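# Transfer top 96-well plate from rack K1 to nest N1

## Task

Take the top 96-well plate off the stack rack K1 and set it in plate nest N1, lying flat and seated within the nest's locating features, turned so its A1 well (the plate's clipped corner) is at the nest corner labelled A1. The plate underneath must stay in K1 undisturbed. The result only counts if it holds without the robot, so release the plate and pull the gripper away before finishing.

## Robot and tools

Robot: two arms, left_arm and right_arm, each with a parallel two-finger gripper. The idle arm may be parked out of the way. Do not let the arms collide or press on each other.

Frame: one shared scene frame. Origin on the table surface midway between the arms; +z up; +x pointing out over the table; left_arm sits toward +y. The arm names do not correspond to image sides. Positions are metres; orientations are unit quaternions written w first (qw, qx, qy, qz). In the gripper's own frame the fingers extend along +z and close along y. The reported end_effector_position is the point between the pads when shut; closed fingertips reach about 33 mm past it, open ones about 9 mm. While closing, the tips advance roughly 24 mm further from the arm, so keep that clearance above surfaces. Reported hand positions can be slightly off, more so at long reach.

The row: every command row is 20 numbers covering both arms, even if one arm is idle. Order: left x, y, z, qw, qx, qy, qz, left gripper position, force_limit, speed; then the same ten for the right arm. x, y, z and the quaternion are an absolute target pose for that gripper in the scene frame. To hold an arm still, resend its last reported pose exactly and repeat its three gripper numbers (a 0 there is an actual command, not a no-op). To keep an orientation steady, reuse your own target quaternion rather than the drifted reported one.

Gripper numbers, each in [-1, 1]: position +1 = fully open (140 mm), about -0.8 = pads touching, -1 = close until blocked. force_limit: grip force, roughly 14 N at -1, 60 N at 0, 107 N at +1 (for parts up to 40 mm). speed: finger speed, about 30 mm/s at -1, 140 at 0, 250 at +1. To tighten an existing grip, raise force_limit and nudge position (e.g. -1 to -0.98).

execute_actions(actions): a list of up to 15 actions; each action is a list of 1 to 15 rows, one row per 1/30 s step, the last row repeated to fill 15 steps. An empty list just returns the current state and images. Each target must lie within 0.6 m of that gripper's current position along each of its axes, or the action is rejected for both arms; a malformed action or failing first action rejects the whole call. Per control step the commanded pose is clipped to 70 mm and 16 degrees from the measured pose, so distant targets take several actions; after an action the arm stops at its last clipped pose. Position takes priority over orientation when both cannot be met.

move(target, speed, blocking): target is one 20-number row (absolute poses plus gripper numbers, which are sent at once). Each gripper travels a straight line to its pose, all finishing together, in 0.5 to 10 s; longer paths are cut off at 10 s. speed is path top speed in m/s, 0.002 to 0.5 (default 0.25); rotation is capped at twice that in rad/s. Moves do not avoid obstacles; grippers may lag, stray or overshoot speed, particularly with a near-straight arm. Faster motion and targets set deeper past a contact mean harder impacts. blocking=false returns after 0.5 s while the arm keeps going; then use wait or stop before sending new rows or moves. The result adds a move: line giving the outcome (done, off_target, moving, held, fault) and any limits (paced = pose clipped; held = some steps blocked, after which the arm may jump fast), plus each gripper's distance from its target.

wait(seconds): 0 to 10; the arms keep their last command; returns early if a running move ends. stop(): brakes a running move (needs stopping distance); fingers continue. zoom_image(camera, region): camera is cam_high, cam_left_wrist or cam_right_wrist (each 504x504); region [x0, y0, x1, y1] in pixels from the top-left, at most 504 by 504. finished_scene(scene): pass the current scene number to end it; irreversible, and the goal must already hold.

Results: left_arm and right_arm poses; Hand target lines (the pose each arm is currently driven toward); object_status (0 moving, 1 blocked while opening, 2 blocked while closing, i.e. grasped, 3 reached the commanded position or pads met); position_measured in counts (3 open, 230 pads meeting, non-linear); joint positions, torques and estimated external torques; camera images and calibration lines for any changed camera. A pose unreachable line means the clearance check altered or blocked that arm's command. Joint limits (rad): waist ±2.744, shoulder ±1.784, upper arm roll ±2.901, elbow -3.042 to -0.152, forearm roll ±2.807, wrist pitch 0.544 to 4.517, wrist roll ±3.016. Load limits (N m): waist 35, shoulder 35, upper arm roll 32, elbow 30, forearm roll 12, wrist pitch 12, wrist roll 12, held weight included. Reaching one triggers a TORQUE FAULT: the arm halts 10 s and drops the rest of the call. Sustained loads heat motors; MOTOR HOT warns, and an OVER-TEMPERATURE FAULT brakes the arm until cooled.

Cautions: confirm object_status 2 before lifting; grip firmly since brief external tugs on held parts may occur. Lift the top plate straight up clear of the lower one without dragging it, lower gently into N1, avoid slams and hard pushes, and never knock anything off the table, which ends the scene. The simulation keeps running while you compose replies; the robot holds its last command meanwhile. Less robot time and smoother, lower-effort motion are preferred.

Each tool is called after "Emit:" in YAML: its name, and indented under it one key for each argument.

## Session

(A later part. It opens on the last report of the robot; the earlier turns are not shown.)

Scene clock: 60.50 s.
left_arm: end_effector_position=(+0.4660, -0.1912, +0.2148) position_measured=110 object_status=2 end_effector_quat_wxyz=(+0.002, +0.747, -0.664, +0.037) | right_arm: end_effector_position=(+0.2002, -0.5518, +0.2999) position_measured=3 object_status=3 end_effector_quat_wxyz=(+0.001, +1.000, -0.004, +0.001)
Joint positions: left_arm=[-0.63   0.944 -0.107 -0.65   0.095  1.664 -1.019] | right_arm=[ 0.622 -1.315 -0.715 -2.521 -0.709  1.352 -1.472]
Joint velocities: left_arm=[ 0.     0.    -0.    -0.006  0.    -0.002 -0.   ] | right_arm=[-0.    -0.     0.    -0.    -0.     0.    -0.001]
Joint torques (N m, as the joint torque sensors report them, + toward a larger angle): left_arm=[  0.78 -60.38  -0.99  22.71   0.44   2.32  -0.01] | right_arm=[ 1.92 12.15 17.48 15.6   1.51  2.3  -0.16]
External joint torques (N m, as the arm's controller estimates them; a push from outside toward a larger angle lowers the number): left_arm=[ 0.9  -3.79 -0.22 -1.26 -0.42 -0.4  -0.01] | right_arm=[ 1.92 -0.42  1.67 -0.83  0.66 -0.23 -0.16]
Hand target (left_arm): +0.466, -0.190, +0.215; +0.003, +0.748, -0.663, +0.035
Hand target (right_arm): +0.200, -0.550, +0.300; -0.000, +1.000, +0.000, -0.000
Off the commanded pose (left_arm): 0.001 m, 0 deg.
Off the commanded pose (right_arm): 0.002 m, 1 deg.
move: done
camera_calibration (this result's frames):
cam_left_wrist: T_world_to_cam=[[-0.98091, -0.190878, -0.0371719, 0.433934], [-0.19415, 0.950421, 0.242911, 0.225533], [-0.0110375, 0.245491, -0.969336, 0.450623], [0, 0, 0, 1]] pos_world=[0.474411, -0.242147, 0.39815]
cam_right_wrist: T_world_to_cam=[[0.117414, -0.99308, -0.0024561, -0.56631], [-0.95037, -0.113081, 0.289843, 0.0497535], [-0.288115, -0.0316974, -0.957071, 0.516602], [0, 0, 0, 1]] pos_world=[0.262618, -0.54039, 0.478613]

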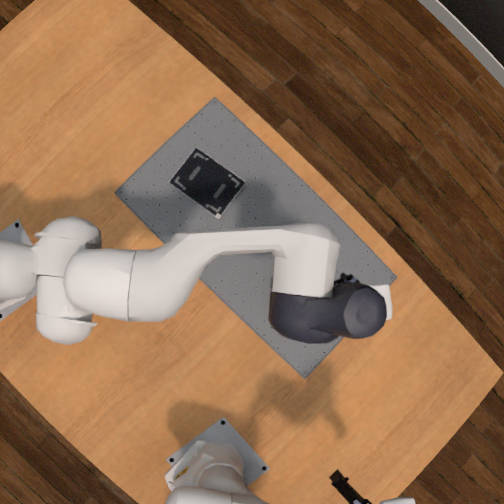

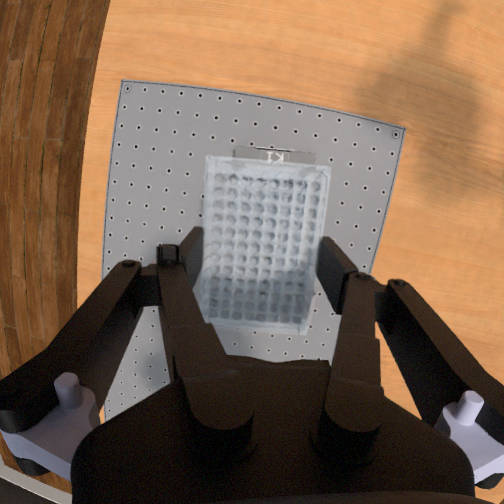

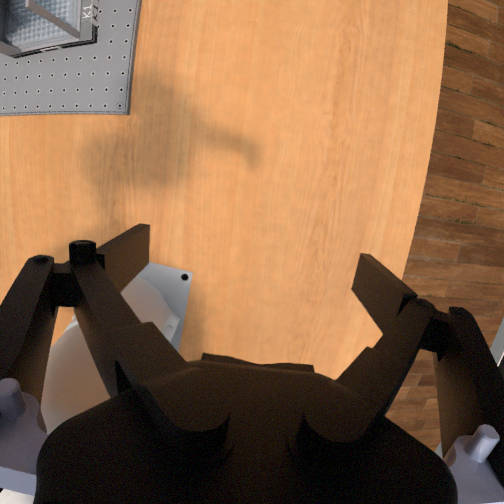

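Emit:
move:
  target: [0.49,0.05,0.215,0,0.76,-0.65,0,-1,0,-1,0.2,-0.55,0.3,0,1,0,0,1,0,0]

Emit:
move:
  target: [0.503,0.195,0.085,0,0.766,-0.643,0,-1,0,-1,0.2,-0.55,0.3,0,1,0,0,1,0,0]
  speed: 0.2

Emit:
zoom_image:
  camera: "cam_left_wrist"
  region: [150,120,390,360]

Emit:
zoom_image:
  camera: "cam_left_wrist"
  region: [270,130,350,210]

Scene clock: 67.07 s.
left_arm: end_effector_position=(+0.4867, +0.0494, +0.2140) position_measured=110 object_status=2 end_effector_quat_wxyz=(-0.002, +0.766, -0.643, -0.000) | right_arm: end_effector_position=(+0.2002, -0.5518, +0.2999) position_measured=3 object_status=3 end_effector_quat_wxyz=(+0.001, +1.000, -0.004, +0.001)
Joint positions: left_arm=[-0.303  0.325 -0.119 -1.649  0.045  1.971 -0.812] | right_arm=[ 0.622 -1.315 -0.715 -2.521 -0.709  1.351 -1.472]
Joint velocities: left_arm=[ 0.006 -0.001 -0.002  0.    -0.001  0.005  0.031] | right_arm=[-0.    -0.     0.001 -0.001  0.002  0.    -0.   ]
Joint torques (N m, as the joint torque sensors report them, + toward a larger angle): left_arm=[  0.62 -46.17  -2.37  22.94   0.04   2.96   0.4 ] | right_arm=[ 1.62 12.09 18.04 15.62  1.46  2.41 -0.14]
External joint torques (N m, as the arm's controller estimates them; a push from outside toward a larger angle lowers the number): left_arm=[ 0.58 -3.64 -1.49 -1.33 -0.74  0.44  0.41] | right_arm=[ 1.67 -0.43  2.23 -0.82  0.61 -0.12 -0.14]
Hand target (left_arm): +0.487, +0.048, +0.215; -0.001, +0.761, -0.649, +0.002
Hand target (right_arm): +0.200, -0.550, +0.300; -0.000, +1.000, +0.000, -0.000
Off the commanded pose (left_arm): 0.004 m, 1 deg.
Off the commanded pose (right_arm): 0.002 m, 1 deg.
move: off_target (left_arm)
camera_calibration (this result's frames):
cam_left_wrist: T_world_to_cam=[[-0.969945, -0.243321, 0.00122635, 0.489104], [-0.231419, 0.924035, 0.304312, 0.00737027], [-0.0751785, 0.294882, -0.952572, 0.416135], [0, 0, 0, 1]] pos_world=[0.507394, -0.0105118, 0.393556]
cam_right_wrist: T_world_to_cam=[[0.117489, -0.993071, -0.00246933, -0.566297], [-0.950355, -0.113157, 0.289863, 0.0497037], [-0.288134, -0.0317091, -0.957065, 0.51659], [0, 0, 0, 1]] pos_world=[0.262617, -0.540368, 0.478604]

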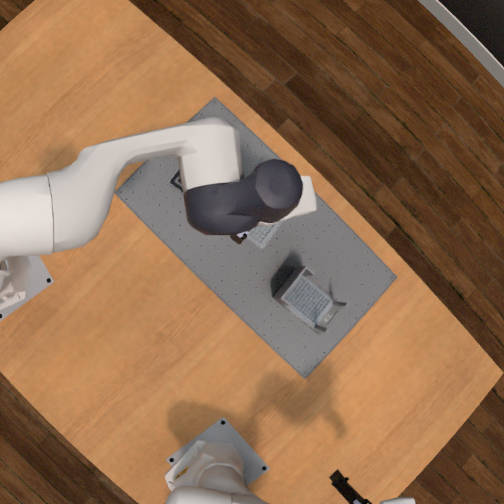

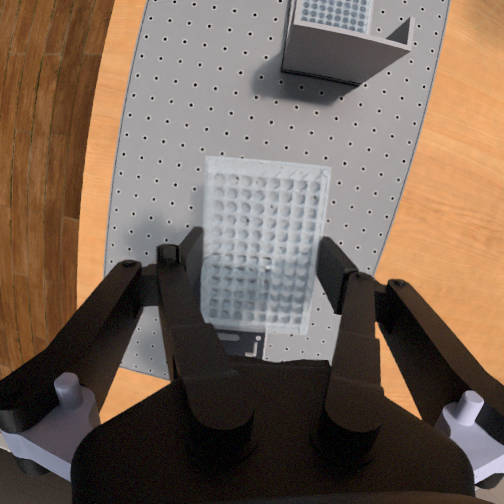

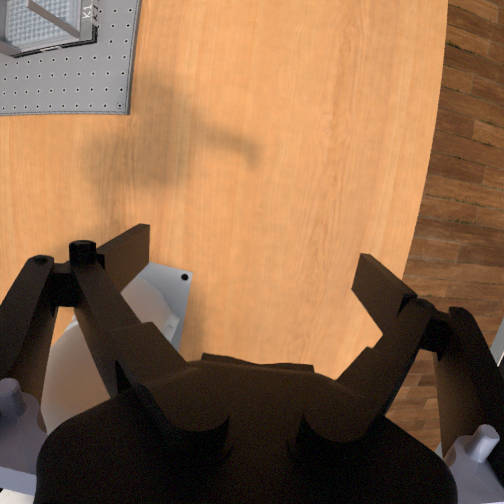

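Scene clock: 68.73 s.
left_arm: end_effector_position=(+0.5019, +0.1956, +0.0842) position_measured=110 object_status=2 end_effector_quat_wxyz=(-0.001, +0.772, -0.636, -0.001) | right_arm: end_effector_position=(+0.2002, -0.5518, +0.2999) position_measured=3 object_status=3 end_effector_quat_wxyz=(+0.001, +1.000, -0.004, +0.001)
Joint positions: left_arm=[-0.1    0.306 -0.092 -2.033  0.041  2.335 -0.613] | right_arm=[ 0.622 -1.315 -0.715 -2.521 -0.709  1.351 -1.472]
Joint velocities: left_arm=[ 0.006  0.002 -0.004  0.001 -0.001  0.01   0.028] | right_arm=[-0.    -0.001  0.     0.001 -0.    -0.     0.   ]
Joint torques (N m, as the joint torque sensors report them, + toward a larger angle): left_arm=[  0.51 -42.73  -1.78  20.81   0.19   2.8    0.38] | right_arm=[ 1.92 12.24 17.44 15.85  1.48  2.37 -0.19]
External joint torques (N m, as the arm's controller estimates them; a push from outside toward a larger angle lowers the number): left_arm=[ 0.54 -3.29 -1.14 -0.99 -0.4   0.29  0.38] | right_arm=[ 1.93 -0.27  1.62 -0.63  0.63 -0.17 -0.19]
Hand target (left_arm): +0.503, +0.195, +0.085; -0.000, +0.767, -0.641, +0.001
Hand target (right_arm): +0.200, -0.550, +0.300; -0.000, +1.000, +0.000, -0.000
Off the commanded pose (left_arm): 0.001 m, 1 deg.
Off the commanded pose (right_arm): 0.002 m, 1 deg.
move: done
camera_calibration (this result's frames):
cam_left_wrist: T_world_to_cam=[[-0.96517, -0.261594, 0.00390161, 0.540548], [-0.248056, 0.919759, 0.304158, -0.075512], [-0.0831544, 0.292596, -0.952614, 0.255037], [0, 0, 0, 1]] pos_world=[0.524197, 0.136234, 0.26381]
cam_right_wrist: T_world_to_cam=[[0.117507, -0.993069, -0.00247263, -0.566294], [-0.950352, -0.113174, 0.289867, 0.0496923], [-0.288138, -0.0317114, -0.957064, 0.516587], [0, 0, 0, 1]] pos_world=[0.262617, -0.540363, 0.478602]

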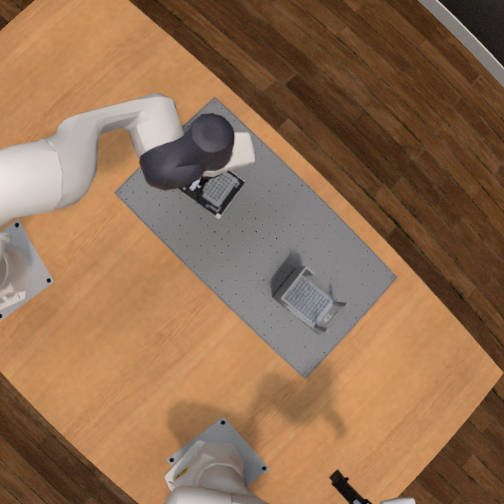

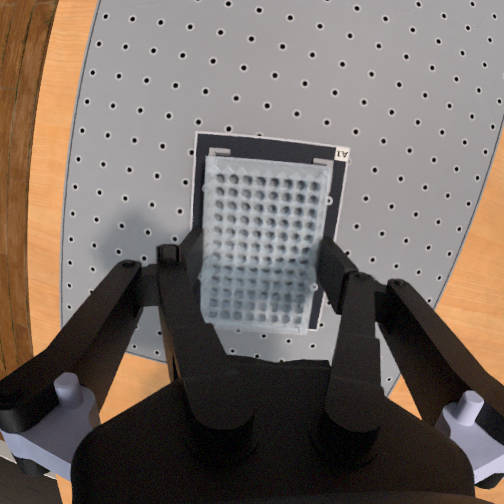

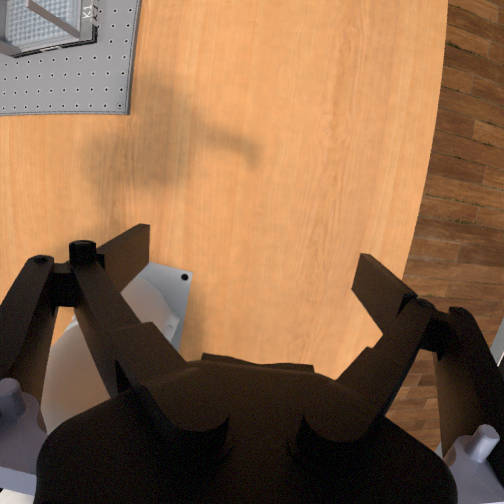

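Region (150, 120, 390, 360) of cam_left_wrist's 504x504 image, scaled by 2.100, with more detail than that image has.

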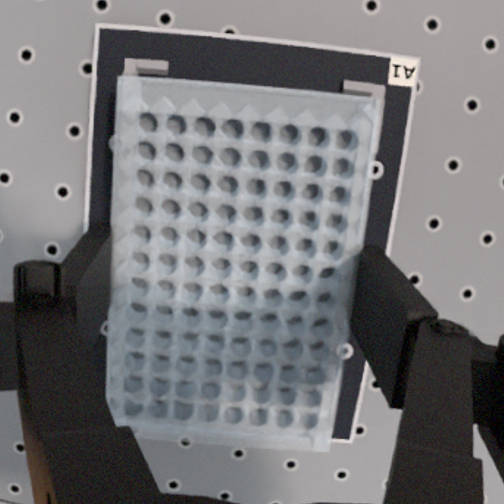

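Region (270, 130, 350, 210) of cam_left_wrist's 504x504 image, scaled by 6.300, with more detail than that image has.

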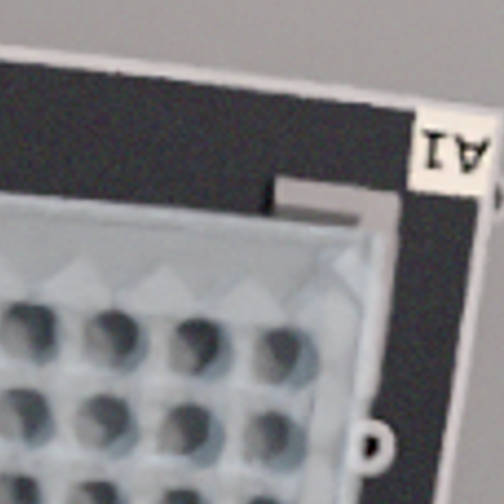

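Emit:
move:
  target: [0.5005,0.194,0.067,0,0.766,-0.643,0,-1,0,-1,0.2,-0.55,0.3,0,1,0,0,1,0,0]
  speed: 0.03

Emit:
zoom_image:
  camera: "cam_left_wrist"
  region: [150,120,390,360]

Emit:
zoom_image:
  camera: "cam_left_wrist"
  region: [190,130,350,210]

Scene clock: 74.00 s.
left_arm: end_effector_position=(+0.5001, +0.1953, +0.0674) position_measured=110 object_status=2 end_effector_quat_wxyz=(+0.001, +0.769, -0.640, -0.002) | right_arm: end_effector_position=(+0.2002, -0.5518, +0.2999) position_measured=3 object_status=3 end_effector_quat_wxyz=(+0.001, +1.000, -0.004, +0.001)
Joint positions: left_arm=[-0.099  0.331 -0.093 -2.044  0.042  2.37  -0.605] | right_arm=[ 0.622 -1.315 -0.715 -2.521 -0.709  1.351 -1.472]
Joint velocities: left_arm=[0.    0.    0.001 0.002 0.001 0.016 0.001] | right_arm=[ 0.001 -0.001  0.    -0.001 -0.001  0.     0.001]
Joint torques (N m, as the joint torque sensors report them, + toward a larger angle): left_arm=[ -0.76 -41.65  -1.73  20.27   1.12   2.87   0.29] | right_arm=[ 1.31 12.31 17.7  16.24  1.5   2.39 -0.12]
External joint torques (N m, as the arm's controller estimates them; a push from outside toward a larger angle lowers the number): left_arm=[-0.94 -1.6  -1.21 -1.25  0.55  0.35  0.29] | right_arm=[ 1.26 -0.28  1.93 -0.14  0.65 -0.14 -0.12]
Hand target (left_arm): +0.501, +0.194, +0.067; -0.000, +0.766, -0.643, -0.000
Hand target (right_arm): +0.200, -0.550, +0.300; -0.000, +1.000, +0.000, -0.000
Off the commanded pose (left_arm): 0.001 m, 1 deg.
Off the commanded pose (right_arm): 0.002 m, 0 deg.
move: done
camera_calibration (this result's frames):
cam_left_wrist: T_world_to_cam=[[-0.96751, -0.252729, 0.00726126, 0.538033], [-0.238703, 0.922528, 0.303255, -0.0758023], [-0.0833399, 0.291669, -0.952882, 0.239187], [0, 0, 0, 1]] pos_world=[0.522392, 0.136143, 0.246997]
cam_right_wrist: T_world_to_cam=[[0.117563, -0.993062, -0.00248219, -0.566284], [-0.950341, -0.11323, 0.289882, 0.0496551], [-0.288152, -0.0317205, -0.957059, 0.516577], [0, 0, 0, 1]] pos_world=[0.262616, -0.540347, 0.478595]

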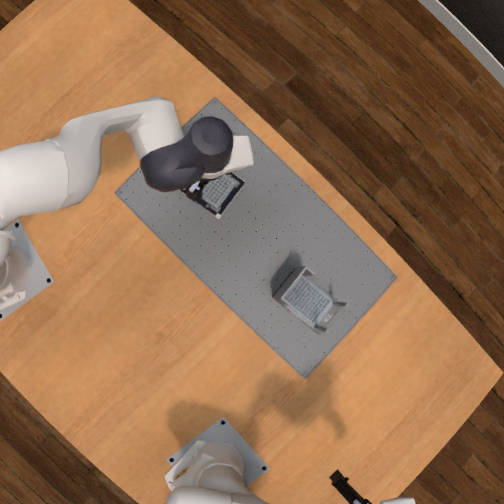

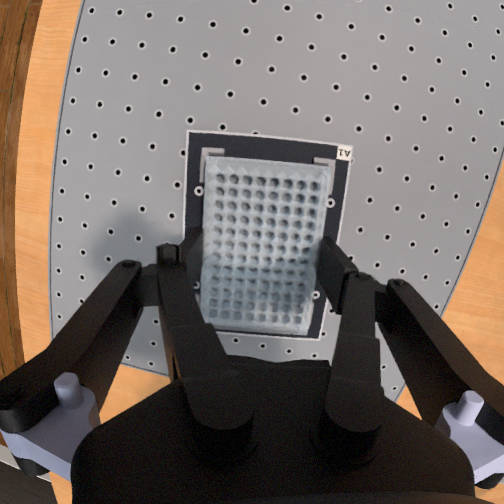

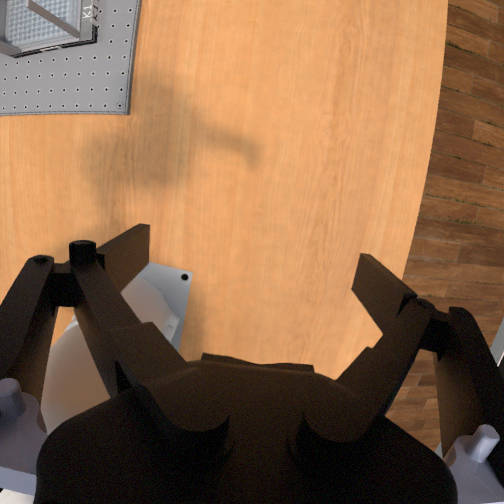

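Region (150, 120, 390, 360) of cam_left_wrist's 504x504 image, scaled by 2.100, with more detail than that image has.

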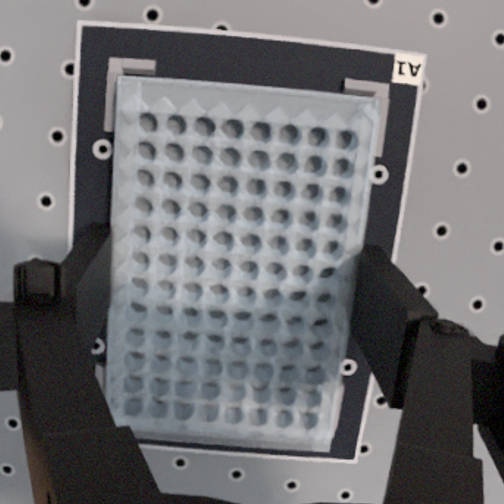

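Region (190, 130, 350, 210) of cam_left_wrist's 504x504 image, scaled by 3.150, with more detail than that image has.

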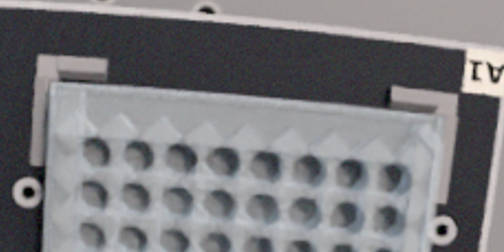

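Emit:
move:
  target: [0.5008,0.1925,0.057,0,0.764,-0.645,0,-1,0,-1,0.2,-0.55,0.3,0,1,0,0,1,0,0]
  speed: 0.015

Emit:
zoom_image:
  camera: "cam_left_wrist"
  region: [180,270,340,350]

Emit:
zoom_image:
  camera: "cam_left_wrist"
  region: [190,130,350,210]

Scene clock: 78.70 s.
left_arm: end_effector_position=(+0.5008, +0.1950, +0.0590) position_measured=110 object_status=2 end_effector_quat_wxyz=(+0.001, +0.767, -0.641, -0.002) | right_arm: end_effector_position=(+0.2002, -0.5518, +0.2999) position_measured=3 object_status=3 end_effector_quat_wxyz=(+0.001, +1.000, -0.004, +0.001)
Joint positions: left_arm=[-0.099  0.347 -0.093 -2.045  0.046  2.387 -0.604] | right_arm=[ 0.622 -1.315 -0.715 -2.521 -0.709  1.351 -1.472]
Joint velocities: left_arm=[-0.001 -0.002 -0.    -0.     0.001 -0.    -0.   ] | right_arm=[ 0.    -0.001 -0.    -0.    -0.001 -0.001  0.002]
Joint torques (N m, as the joint torque sensors report them, + toward a larger angle): left_arm=[ -1.4  -40.33  -2.38  20.18   1.13   3.65   0.34] | right_arm=[ 1.58 12.53 17.87 15.85  1.52  2.4  -0.17]
External joint torques (N m, as the arm's controller estimates them; a push from outside toward a larger angle lowers the number): left_arm=[-1.42  0.09 -1.68 -1.17  0.57  1.12  0.34] | right_arm=[ 1.57 -0.03  2.08 -0.57  0.67 -0.13 -0.17]
Hand target (left_arm): +0.501, +0.193, +0.057; -0.000, +0.764, -0.645, -0.000
Hand target (right_arm): +0.200, -0.550, +0.300; -0.000, +1.000, +0.000, -0.000
Off the commanded pose (left_arm): 0.003 m, 1 deg.
Off the commanded pose (right_arm): 0.002 m, 0 deg.
move: done
camera_calibration (this result's frames):
cam_left_wrist: T_world_to_cam=[[-0.968436, -0.249174, 0.00657693, 0.53853], [-0.235483, 0.923239, 0.303606, -0.0745257], [-0.081723, 0.292475, -0.952775, 0.230393], [0, 0, 0, 1]] pos_world=[0.522811, 0.135609, 0.238598]
cam_right_wrist: T_world_to_cam=[[0.117613, -0.993056, -0.00249062, -0.566275], [-0.95033, -0.11328, 0.289896, 0.049622], [-0.288165, -0.0317287, -0.957055, 0.516568], [0, 0, 0, 1]] pos_world=[0.262616, -0.540332, 0.478589]

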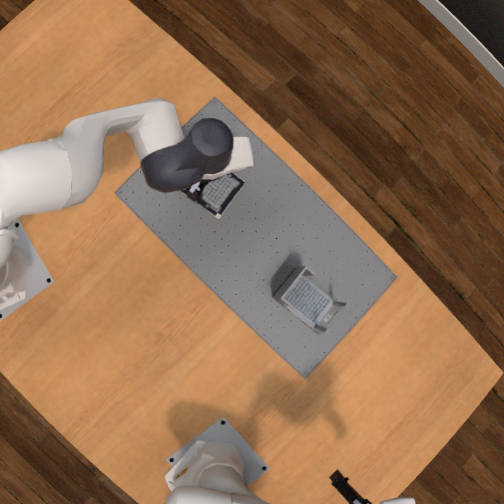

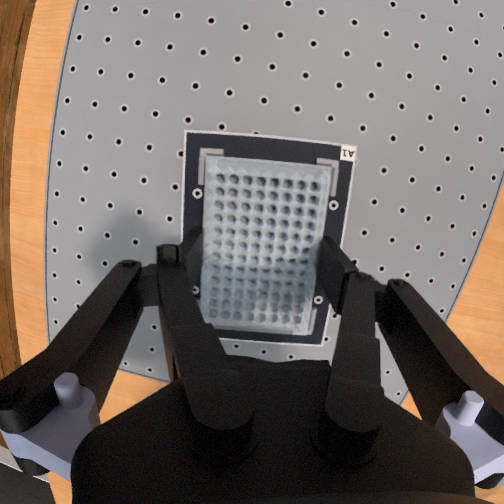

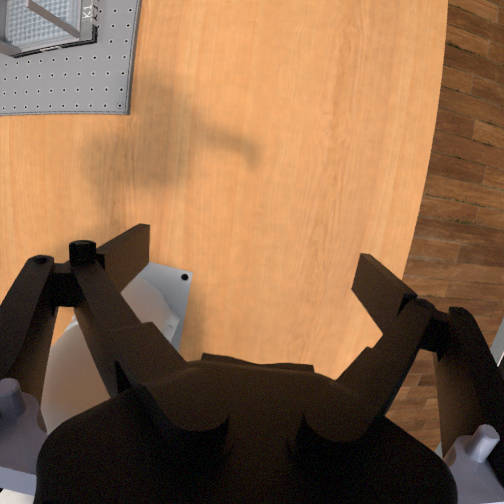

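Region (180, 270, 340, 350) of cam_left_wrist's 504x504 image, scaled by 3.150, with more detail than that image has.

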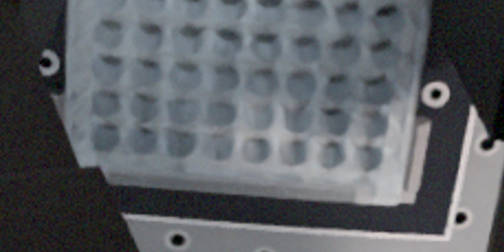

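Region (190, 130, 350, 210) of cam_left_wrist's 504x504 image, scaled by 3.150, with more detail than that image has.

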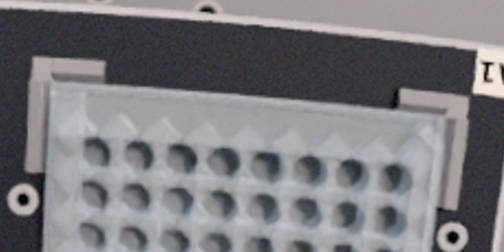

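Emit:
move:
  target: [0.4995,0.1905,0.061,0,0.764,-0.645,0,-1,0,-1,0.2,-0.55,0.3,0,1,0,0,1,0,0]
  speed: 0.01

Emit:
zoom_image:
  camera: "cam_left_wrist"
  region: [190,130,350,210]

Emit:
zoom_image:
  camera: "cam_left_wrist"
  region: [180,270,340,350]

Scene clock: 84.67 s.
left_arm: end_effector_position=(+0.5006, +0.1948, +0.0596) position_measured=110 object_status=2 end_effector_quat_wxyz=(+0.000, +0.767, -0.642, -0.001) | right_arm: end_effector_position=(+0.2002, -0.5517, +0.2999) position_measured=3 object_status=3 end_effector_quat_wxyz=(+0.001, +1.000, -0.004, +0.001)
Joint positions: left_arm=[-0.1    0.346 -0.093 -2.046  0.046  2.386 -0.604] | right_arm=[ 0.622 -1.315 -0.715 -2.521 -0.709  1.351 -1.472]
Joint velocities: left_arm=[ 0.001 -0.     0.    -0.001  0.    -0.    -0.001] | right_arm=[-0.     0.     0.    -0.001  0.     0.001  0.001]
Joint torques (N m, as the joint torque sensors report them, + toward a larger angle): left_arm=[ -2.66 -43.83  -3.06  20.39   0.73   2.63   0.1 ] | right_arm=[ 1.67 12.43 17.76 16.1   1.48  2.38 -0.14]
External joint torques (N m, as the arm's controller estimates them; a push from outside toward a larger angle lowers the number): left_arm=[-2.67 -3.67 -2.36 -0.84  0.17  0.12  0.1 ] | right_arm=[ 1.64 -0.17  1.97 -0.28  0.63 -0.14 -0.14]
Hand target (left_arm): +0.500, +0.191, +0.061; -0.000, +0.764, -0.645, -0.000
Hand target (right_arm): +0.200, -0.550, +0.300; -0.000, +1.000, +0.000, -0.000
Off the commanded pose (left_arm): 0.005 m, 1 deg.
Off the commanded pose (right_arm): 0.002 m, 0 deg.
move: off_target (left_arm)
camera_calibration (this result's frames):
cam_left_wrist: T_world_to_cam=[[-0.968719, -0.248092, 0.00580093, 0.538297], [-0.234665, 0.923392, 0.303774, -0.0750646], [-0.0807206, 0.292911, -0.952726, 0.230407], [0, 0, 0, 1]] pos_world=[0.522442, 0.135373, 0.239195]
cam_right_wrist: T_world_to_cam=[[0.117658, -0.993051, -0.00249857, -0.566267], [-0.95032, -0.113325, 0.289911, 0.0495904], [-0.28818, -0.031736, -0.95705, 0.51656], [0, 0, 0, 1]] pos_world=[0.262615, -0.540318, 0.478583]

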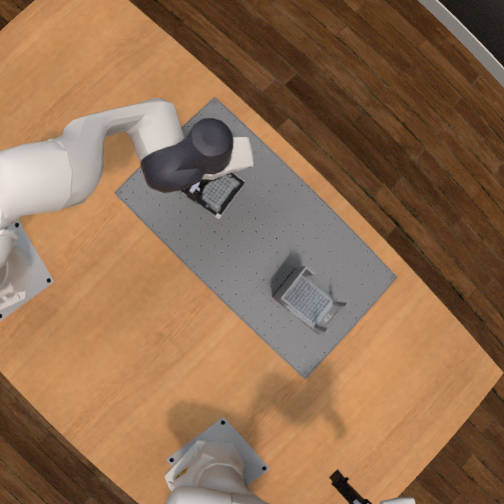

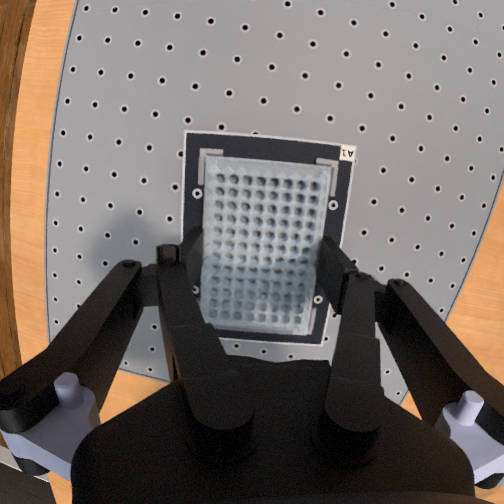

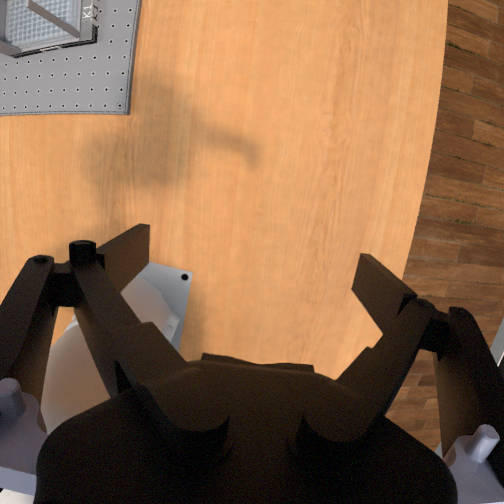

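Region (190, 130, 350, 210) of cam_left_wrist's 504x504 image, scaled by 3.150, with more detail than that image has.

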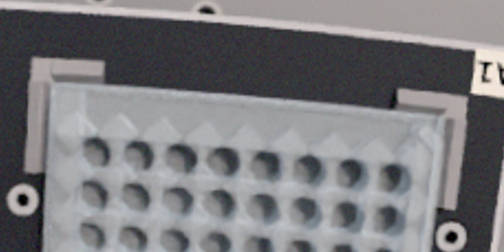

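Region (180, 270, 340, 350) of cam_left_wrist's 504x504 image, scaled by 3.150, with more detail than that image has.

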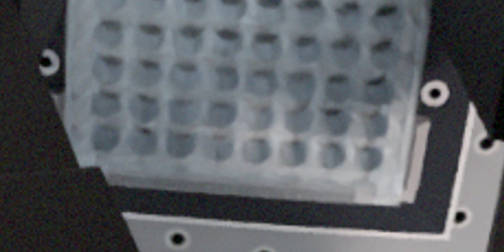

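Blocked in -y, so it is probably already inside the locators. Seat it and release.

Emit:
move:
  target: [0.5,0.1945,0.0565,0,0.766,-0.643,0,-1,0,-1,0.2,-0.55,0.3,0,1,0,0,1,0,0]
  speed: 0.01

Emit:
move:
  target: [0.5,0.1945,0.059,0,0.766,-0.643,0,0.5,0,-0.6,0.2,-0.55,0.3,0,1,0,0,1,0,0]

Emit:
move:
  target: [0.49,0.25,0.2,0,0.766,-0.643,0,0.5,0,-0.6,0.2,-0.55,0.3,0,1,0,0,1,0,0]
  speed: 0.15

Emit:
zoom_image:
  camera: "cam_left_wrist"
  region: [170,70,350,250]

Scene clock: 91.40 s.
left_arm: end_effector_position=(+0.5004, +0.1949, +0.0590) position_measured=110 object_status=2 end_effector_quat_wxyz=(+0.000, +0.767, -0.642, -0.001) | right_arm: end_effector_position=(+0.2002, -0.5517, +0.2999) position_measured=3 object_status=3 end_effector_quat_wxyz=(+0.001, +1.000, -0.004, +0.001)
Joint positions: left_arm=[-0.1    0.345 -0.093 -2.049  0.047  2.391 -0.604] | right_arm=[ 0.622 -1.315 -0.715 -2.521 -0.709  1.351 -1.472]
Joint velocities: left_arm=[ 0.002  0.     0.002 -0.001  0.     0.002 -0.   ] | right_arm=[ 0.    -0.     0.001 -0.001 -0.    -0.001 -0.   ]
Joint torques (N m, as the joint torque sensors report them, + toward a larger angle): left_arm=[ -0.54 -40.42  -1.62  19.35   0.61   3.6    0.17] | right_arm=[ 1.5  11.95 17.76 15.72  1.45  2.4  -0.16]
External joint torques (N m, as the arm's controller estimates them; a push from outside toward a larger angle lowers the number): left_arm=[-0.6  -0.25 -0.97 -1.94  0.05  1.07  0.17] | right_arm=[ 1.5  -0.62  2.   -0.69  0.6  -0.12 -0.16]
Hand target (left_arm): +0.500, +0.195, +0.057; -0.000, +0.766, -0.643, -0.000
Hand target (right_arm): +0.200, -0.550, +0.300; -0.000, +1.000, +0.000, -0.000
Off the commanded pose (left_arm): 0.003 m, 0 deg.
Off the commanded pose (right_arm): 0.002 m, 0 deg.
move: done
camera_calibration (this result's frames):
cam_left_wrist: T_world_to_cam=[[-0.968775, -0.2479, 0.00445888, 0.538145], [-0.234951, 0.923616, 0.302871, -0.074867], [-0.0792001, 0.292366, -0.953021, 0.229154], [0, 0, 0, 1]] pos_world=[0.521901, 0.135558, 0.238664]
cam_right_wrist: T_world_to_cam=[[0.117699, -0.993046, -0.00250487, -0.566259], [-0.950312, -0.113365, 0.289923, 0.0495634], [-0.288191, -0.0317433, -0.957047, 0.516553], [0, 0, 0, 1]] pos_world=[0.262615, -0.540306, 0.478577]

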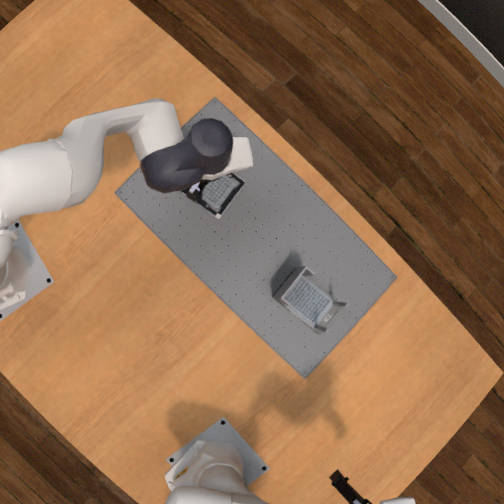

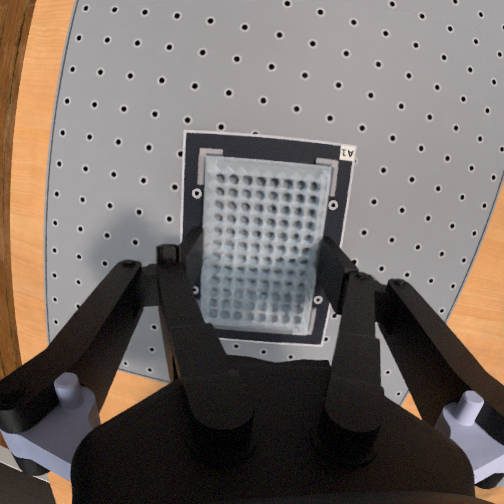

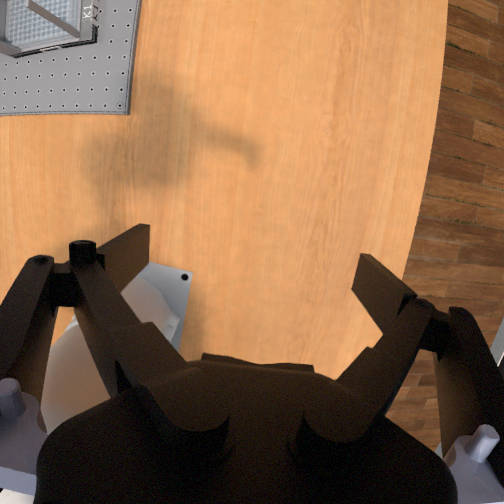

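Scene clock: 92.10 s.
left_arm: end_effector_position=(+0.5001, +0.1951, +0.0588) position_measured=66 object_status=3 end_effector_quat_wxyz=(+0.000, +0.767, -0.642, -0.001) | right_arm: end_effector_position=(+0.2002, -0.5517, +0.2999) position_measured=3 object_status=3 end_effector_quat_wxyz=(+0.001, +1.000, -0.004, +0.001)
Joint positions: left_arm=[-0.1    0.345 -0.093 -2.05   0.047  2.391 -0.604] | right_arm=[ 0.622 -1.315 -0.715 -2.521 -0.709  1.351 -1.472]
Joint velocities: left_arm=[-0.    -0.001 -0.001 -0.001 -0.    -0.001 -0.   ] | right_arm=[-0.001  0.001  0.001 -0.002 -0.    -0.001  0.001]
Joint torques (N m, as the joint torque sensors report them, + toward a larger angle): left_arm=[  0.2  -42.94  -1.6   20.04   0.43   2.86   0.21] | right_arm=[ 1.51 12.34 17.8  15.52  1.5   2.35 -0.19]
External joint torques (N m, as the arm's controller estimates them; a push from outside toward a larger angle lowers the number): left_arm=[ 0.31 -2.84 -0.79 -1.15 -0.13  0.35  0.21] | right_arm=[ 1.58 -0.2   2.02 -0.9   0.66 -0.17 -0.19]
Hand target (left_arm): +0.500, +0.195, +0.059; -0.000, +0.766, -0.643, -0.000
Hand target (right_arm): +0.200, -0.550, +0.300; -0.000, +1.000, +0.000, -0.000
Off the commanded pose (left_arm): 0.001 m, 0 deg.
Off the commanded pose (right_arm): 0.002 m, 0 deg.
move: done
camera_calibration (this result's frames):
cam_left_wrist: T_world_to_cam=[[-0.968778, -0.247882, 0.00489492, 0.537839], [-0.234778, 0.92355, 0.303206, -0.0751051], [-0.0796801, 0.29259, -0.952912, 0.22912], [0, 0, 0, 1]] pos_world=[0.52167, 0.135646, 0.238471]
cam_right_wrist: T_world_to_cam=[[0.117703, -0.993046, -0.0025052, -0.566259], [-0.950311, -0.113369, 0.289924, 0.0495609], [-0.288192, -0.0317442, -0.957046, 0.516552], [0, 0, 0, 1]] pos_world=[0.262615, -0.540305, 0.478576]

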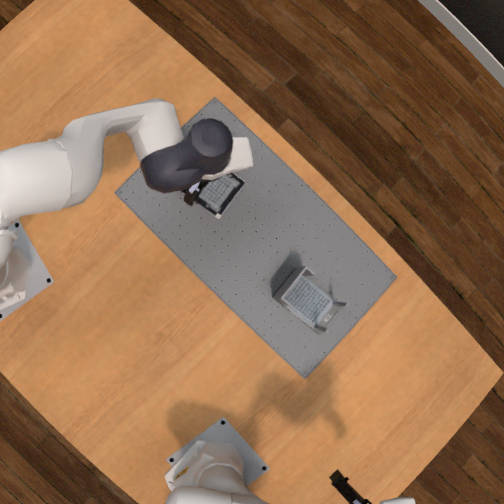

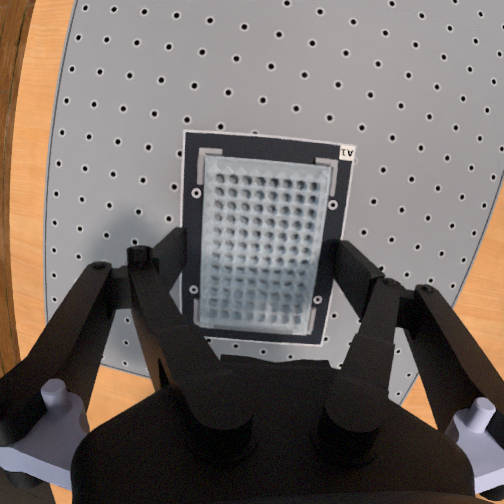

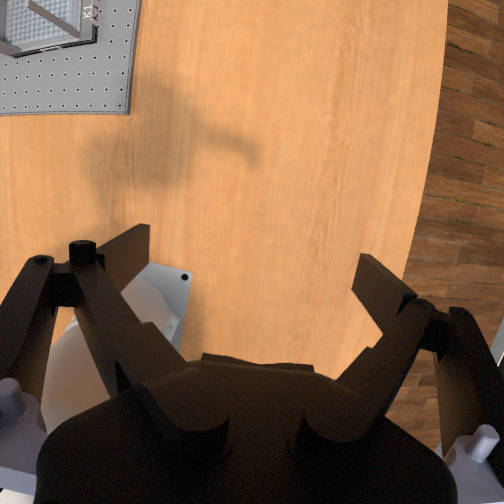

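Scene clock: 93.73 s.
left_arm: end_effector_position=(+0.4898, +0.2478, +0.2008) position_measured=66 object_status=3 end_effector_quat_wxyz=(-0.001, +0.767, -0.641, +0.003) | right_arm: end_effector_position=(+0.2002, -0.5517, +0.2999) position_measured=3 object_status=3 end_effector_quat_wxyz=(+0.001, +1.000, -0.004, +0.001)
Joint positions: left_arm=[-0.027  0.065 -0.085 -2.04   0.006  2.11  -0.499] | right_arm=[ 0.622 -1.315 -0.715 -2.521 -0.709  1.351 -1.472]
Joint velocities: left_arm=[-0.     0.001 -0.002  0.     0.    -0.01   0.017] | right_arm=[-0.     0.     0.    -0.002  0.     0.     0.   ]
Joint torques (N m, as the joint torque sensors report them, + toward a larger angle): left_arm=[  0.59 -35.49  -0.12  23.37  -0.08   2.14   0.38] | right_arm=[ 1.5  12.38 17.74 16.12  1.49  2.35 -0.17]
External joint torques (N m, as the arm's controller estimates them; a push from outside toward a larger angle lowers the number): left_arm=[ 0.65 -1.9   0.05 -0.31 -0.79 -0.39  0.38] | right_arm=[ 1.47 -0.24  1.94 -0.27  0.64 -0.18 -0.17]
Hand target (left_arm): +0.489, +0.249, +0.200; +0.001, +0.765, -0.644, +0.001
Hand target (right_arm): +0.200, -0.550, +0.300; -0.000, +1.000, +0.000, -0.000
Off the commanded pose (left_arm): 0.002 m, 0 deg.
Off the commanded pose (right_arm): 0.002 m, 0 deg.
move: done
camera_calibration (this result's frames):
cam_left_wrist: T_world_to_cam=[[-0.968604, -0.248606, -0.00141645, 0.54165], [-0.237674, 0.92431, 0.2986, -0.167063], [-0.0729245, 0.289561, -0.954377, 0.345861], [0, 0, 0, 1]] pos_world=[0.510159, 0.188928, 0.380734]
cam_right_wrist: T_world_to_cam=[[0.117712, -0.993045, -0.00250708, -0.566257], [-0.950309, -0.113378, 0.289927, 0.0495549], [-0.288194, -0.0317453, -0.957046, 0.51655], [0, 0, 0, 1]] pos_world=[0.262614, -0.540302, 0.478575]

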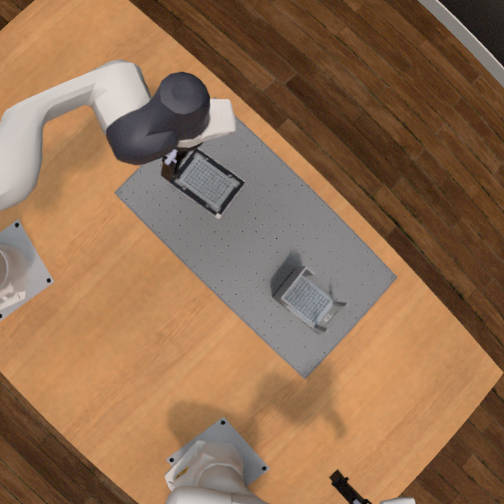

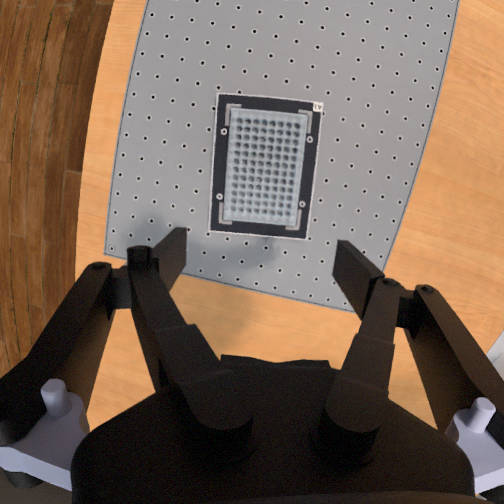

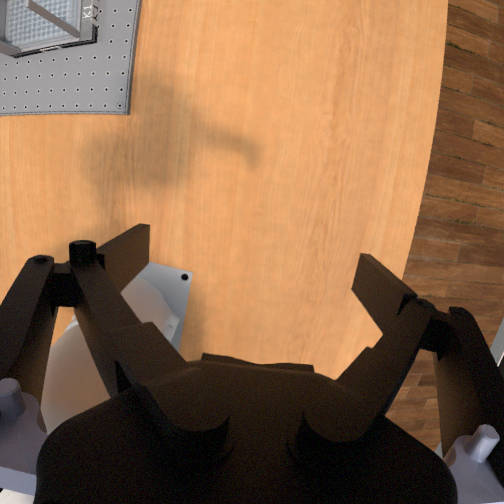

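Region (170, 70, 350, 250) of cam_left_wrist's 504x504 image, scaled by 2.800, with more detail than that image has.

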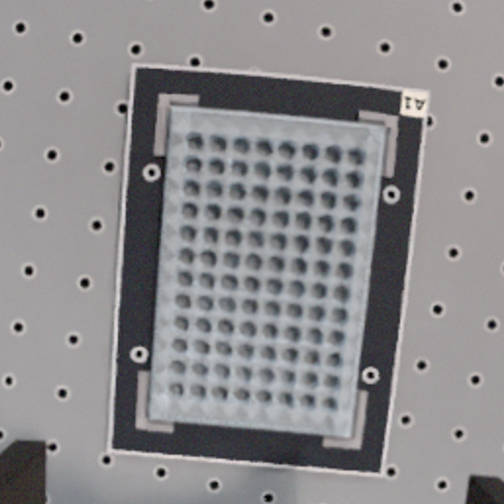

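Emit:
move:
  target: [0.47,0.37,0.14,0,0.766,-0.643,0,0.5,0,-0.6,0.2,-0.55,0.3,0,1,0,0,1,0,0]

Emit:
zoom_image:
  camera: "cam_left_wrist"
  region: [190,0,350,130]

Emit:
zoom_image:
  camera: "cam_high"
  region: [165,140,250,225]

Scene clock: 100.73 s.
left_arm: end_effector_position=(+0.4690, +0.3692, +0.1395) position_measured=66 object_status=3 end_effector_quat_wxyz=(-0.000, +0.770, -0.638, -0.001) | right_arm: end_effector_position=(+0.2002, -0.5517, +0.2999) position_measured=3 object_status=3 end_effector_quat_wxyz=(+0.001, +1.000, -0.004, +0.001)
Joint positions: left_arm=[ 0.088  0.016  0.013 -2.27   0.001  2.285 -0.294] | right_arm=[ 0.622 -1.315 -0.715 -2.521 -0.709  1.351 -1.472]
Joint velocities: left_arm=[ 0.001 -0.001 -0.001 -0.001 -0.003  0.004  0.027] | right_arm=[-0.002 -0.001 -0.    -0.001  0.001  0.     0.   ]
Joint torques (N m, as the joint torque sensors report them, + toward a larger angle): left_arm=[  0.65 -33.52   0.04  20.96  -0.15   2.92   0.4 ] | right_arm=[ 1.53 12.19 17.89 15.82  1.5   2.37 -0.11]
External joint torques (N m, as the arm's controller estimates them; a push from outside toward a larger angle lowers the number): left_arm=[ 0.61 -2.92 -0.01 -1.31 -0.75  0.42  0.4 ] | right_arm=[ 1.6  -0.31  2.12 -0.65  0.65 -0.16 -0.12]
Hand target (left_arm): +0.469, +0.369, +0.140; -0.000, +0.767, -0.642, +0.001
Hand target (right_arm): +0.200, -0.550, +0.300; -0.000, +1.000, +0.000, -0.000
Off the commanded pose (left_arm): 0.001 m, 1 deg.
Off the commanded pose (right_arm): 0.002 m, 0 deg.
move: done
camera_calibration (this result's frames):
cam_left_wrist: T_world_to_cam=[[-0.966216, -0.2577, 0.00416389, 0.552998], [-0.244352, 0.921071, 0.303184, -0.262264], [-0.0819655, 0.291923, -0.952923, 0.253849], [0, 0, 0, 1]] pos_world=[0.491037, 0.309967, 0.31911]
cam_right_wrist: T_world_to_cam=[[0.117756, -0.993039, -0.00251433, -0.566249], [-0.9503, -0.113422, 0.289941, 0.0495244], [-0.288208, -0.0317528, -0.957041, 0.516542], [0, 0, 0, 1]] pos_world=[0.262614, -0.540289, 0.478569]

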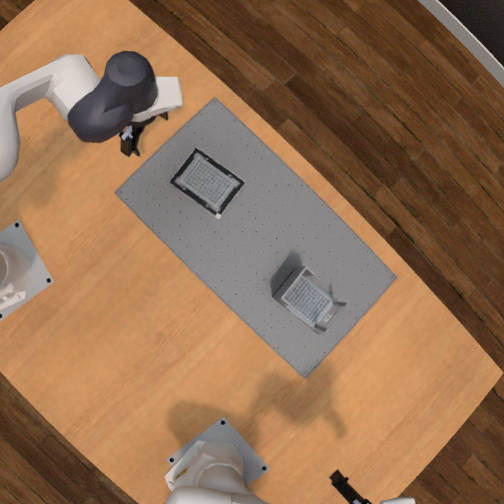

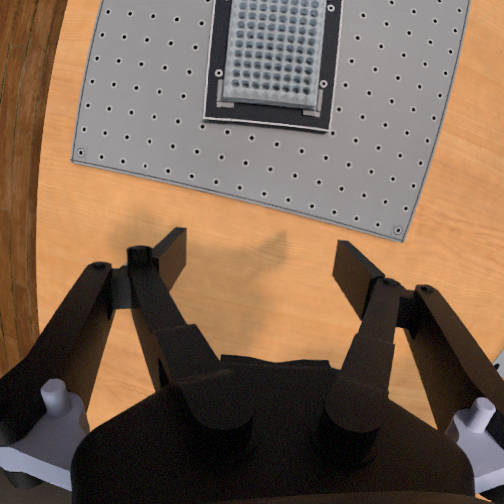

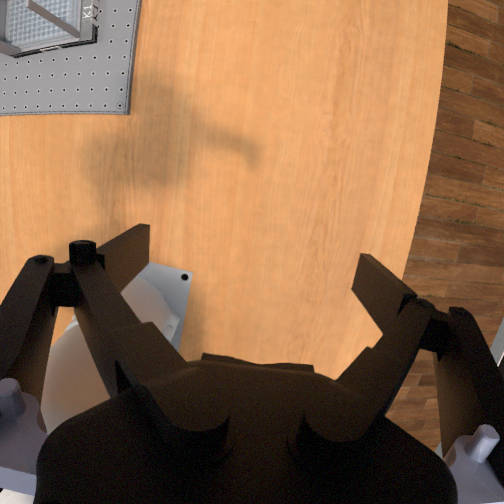

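Region (190, 0, 350, 130) of cam_left_wrist's 504x504 image, scaled by 3.150, with more detail than that image has; it fills the top 410 rows of this view, and the rest is white.

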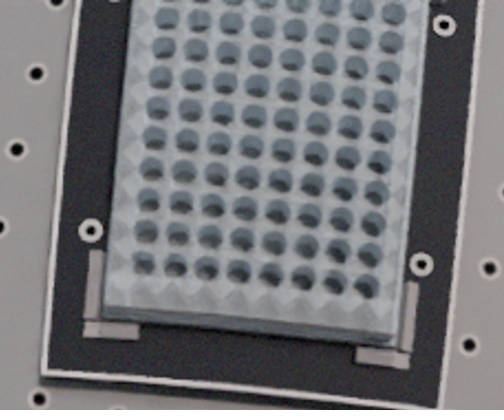

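Region (165, 140, 250, 225) of cam_high's 504x504 image, scaled by 5.929, with more detail than that image has.

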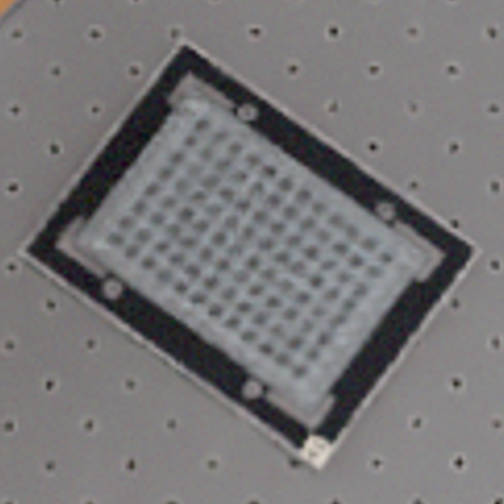

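The plate is seated. Its far corner is square, so the cut corner should be at A1.

Emit:
finished_scene:
  scene: 1

The scene is finished: the task was done.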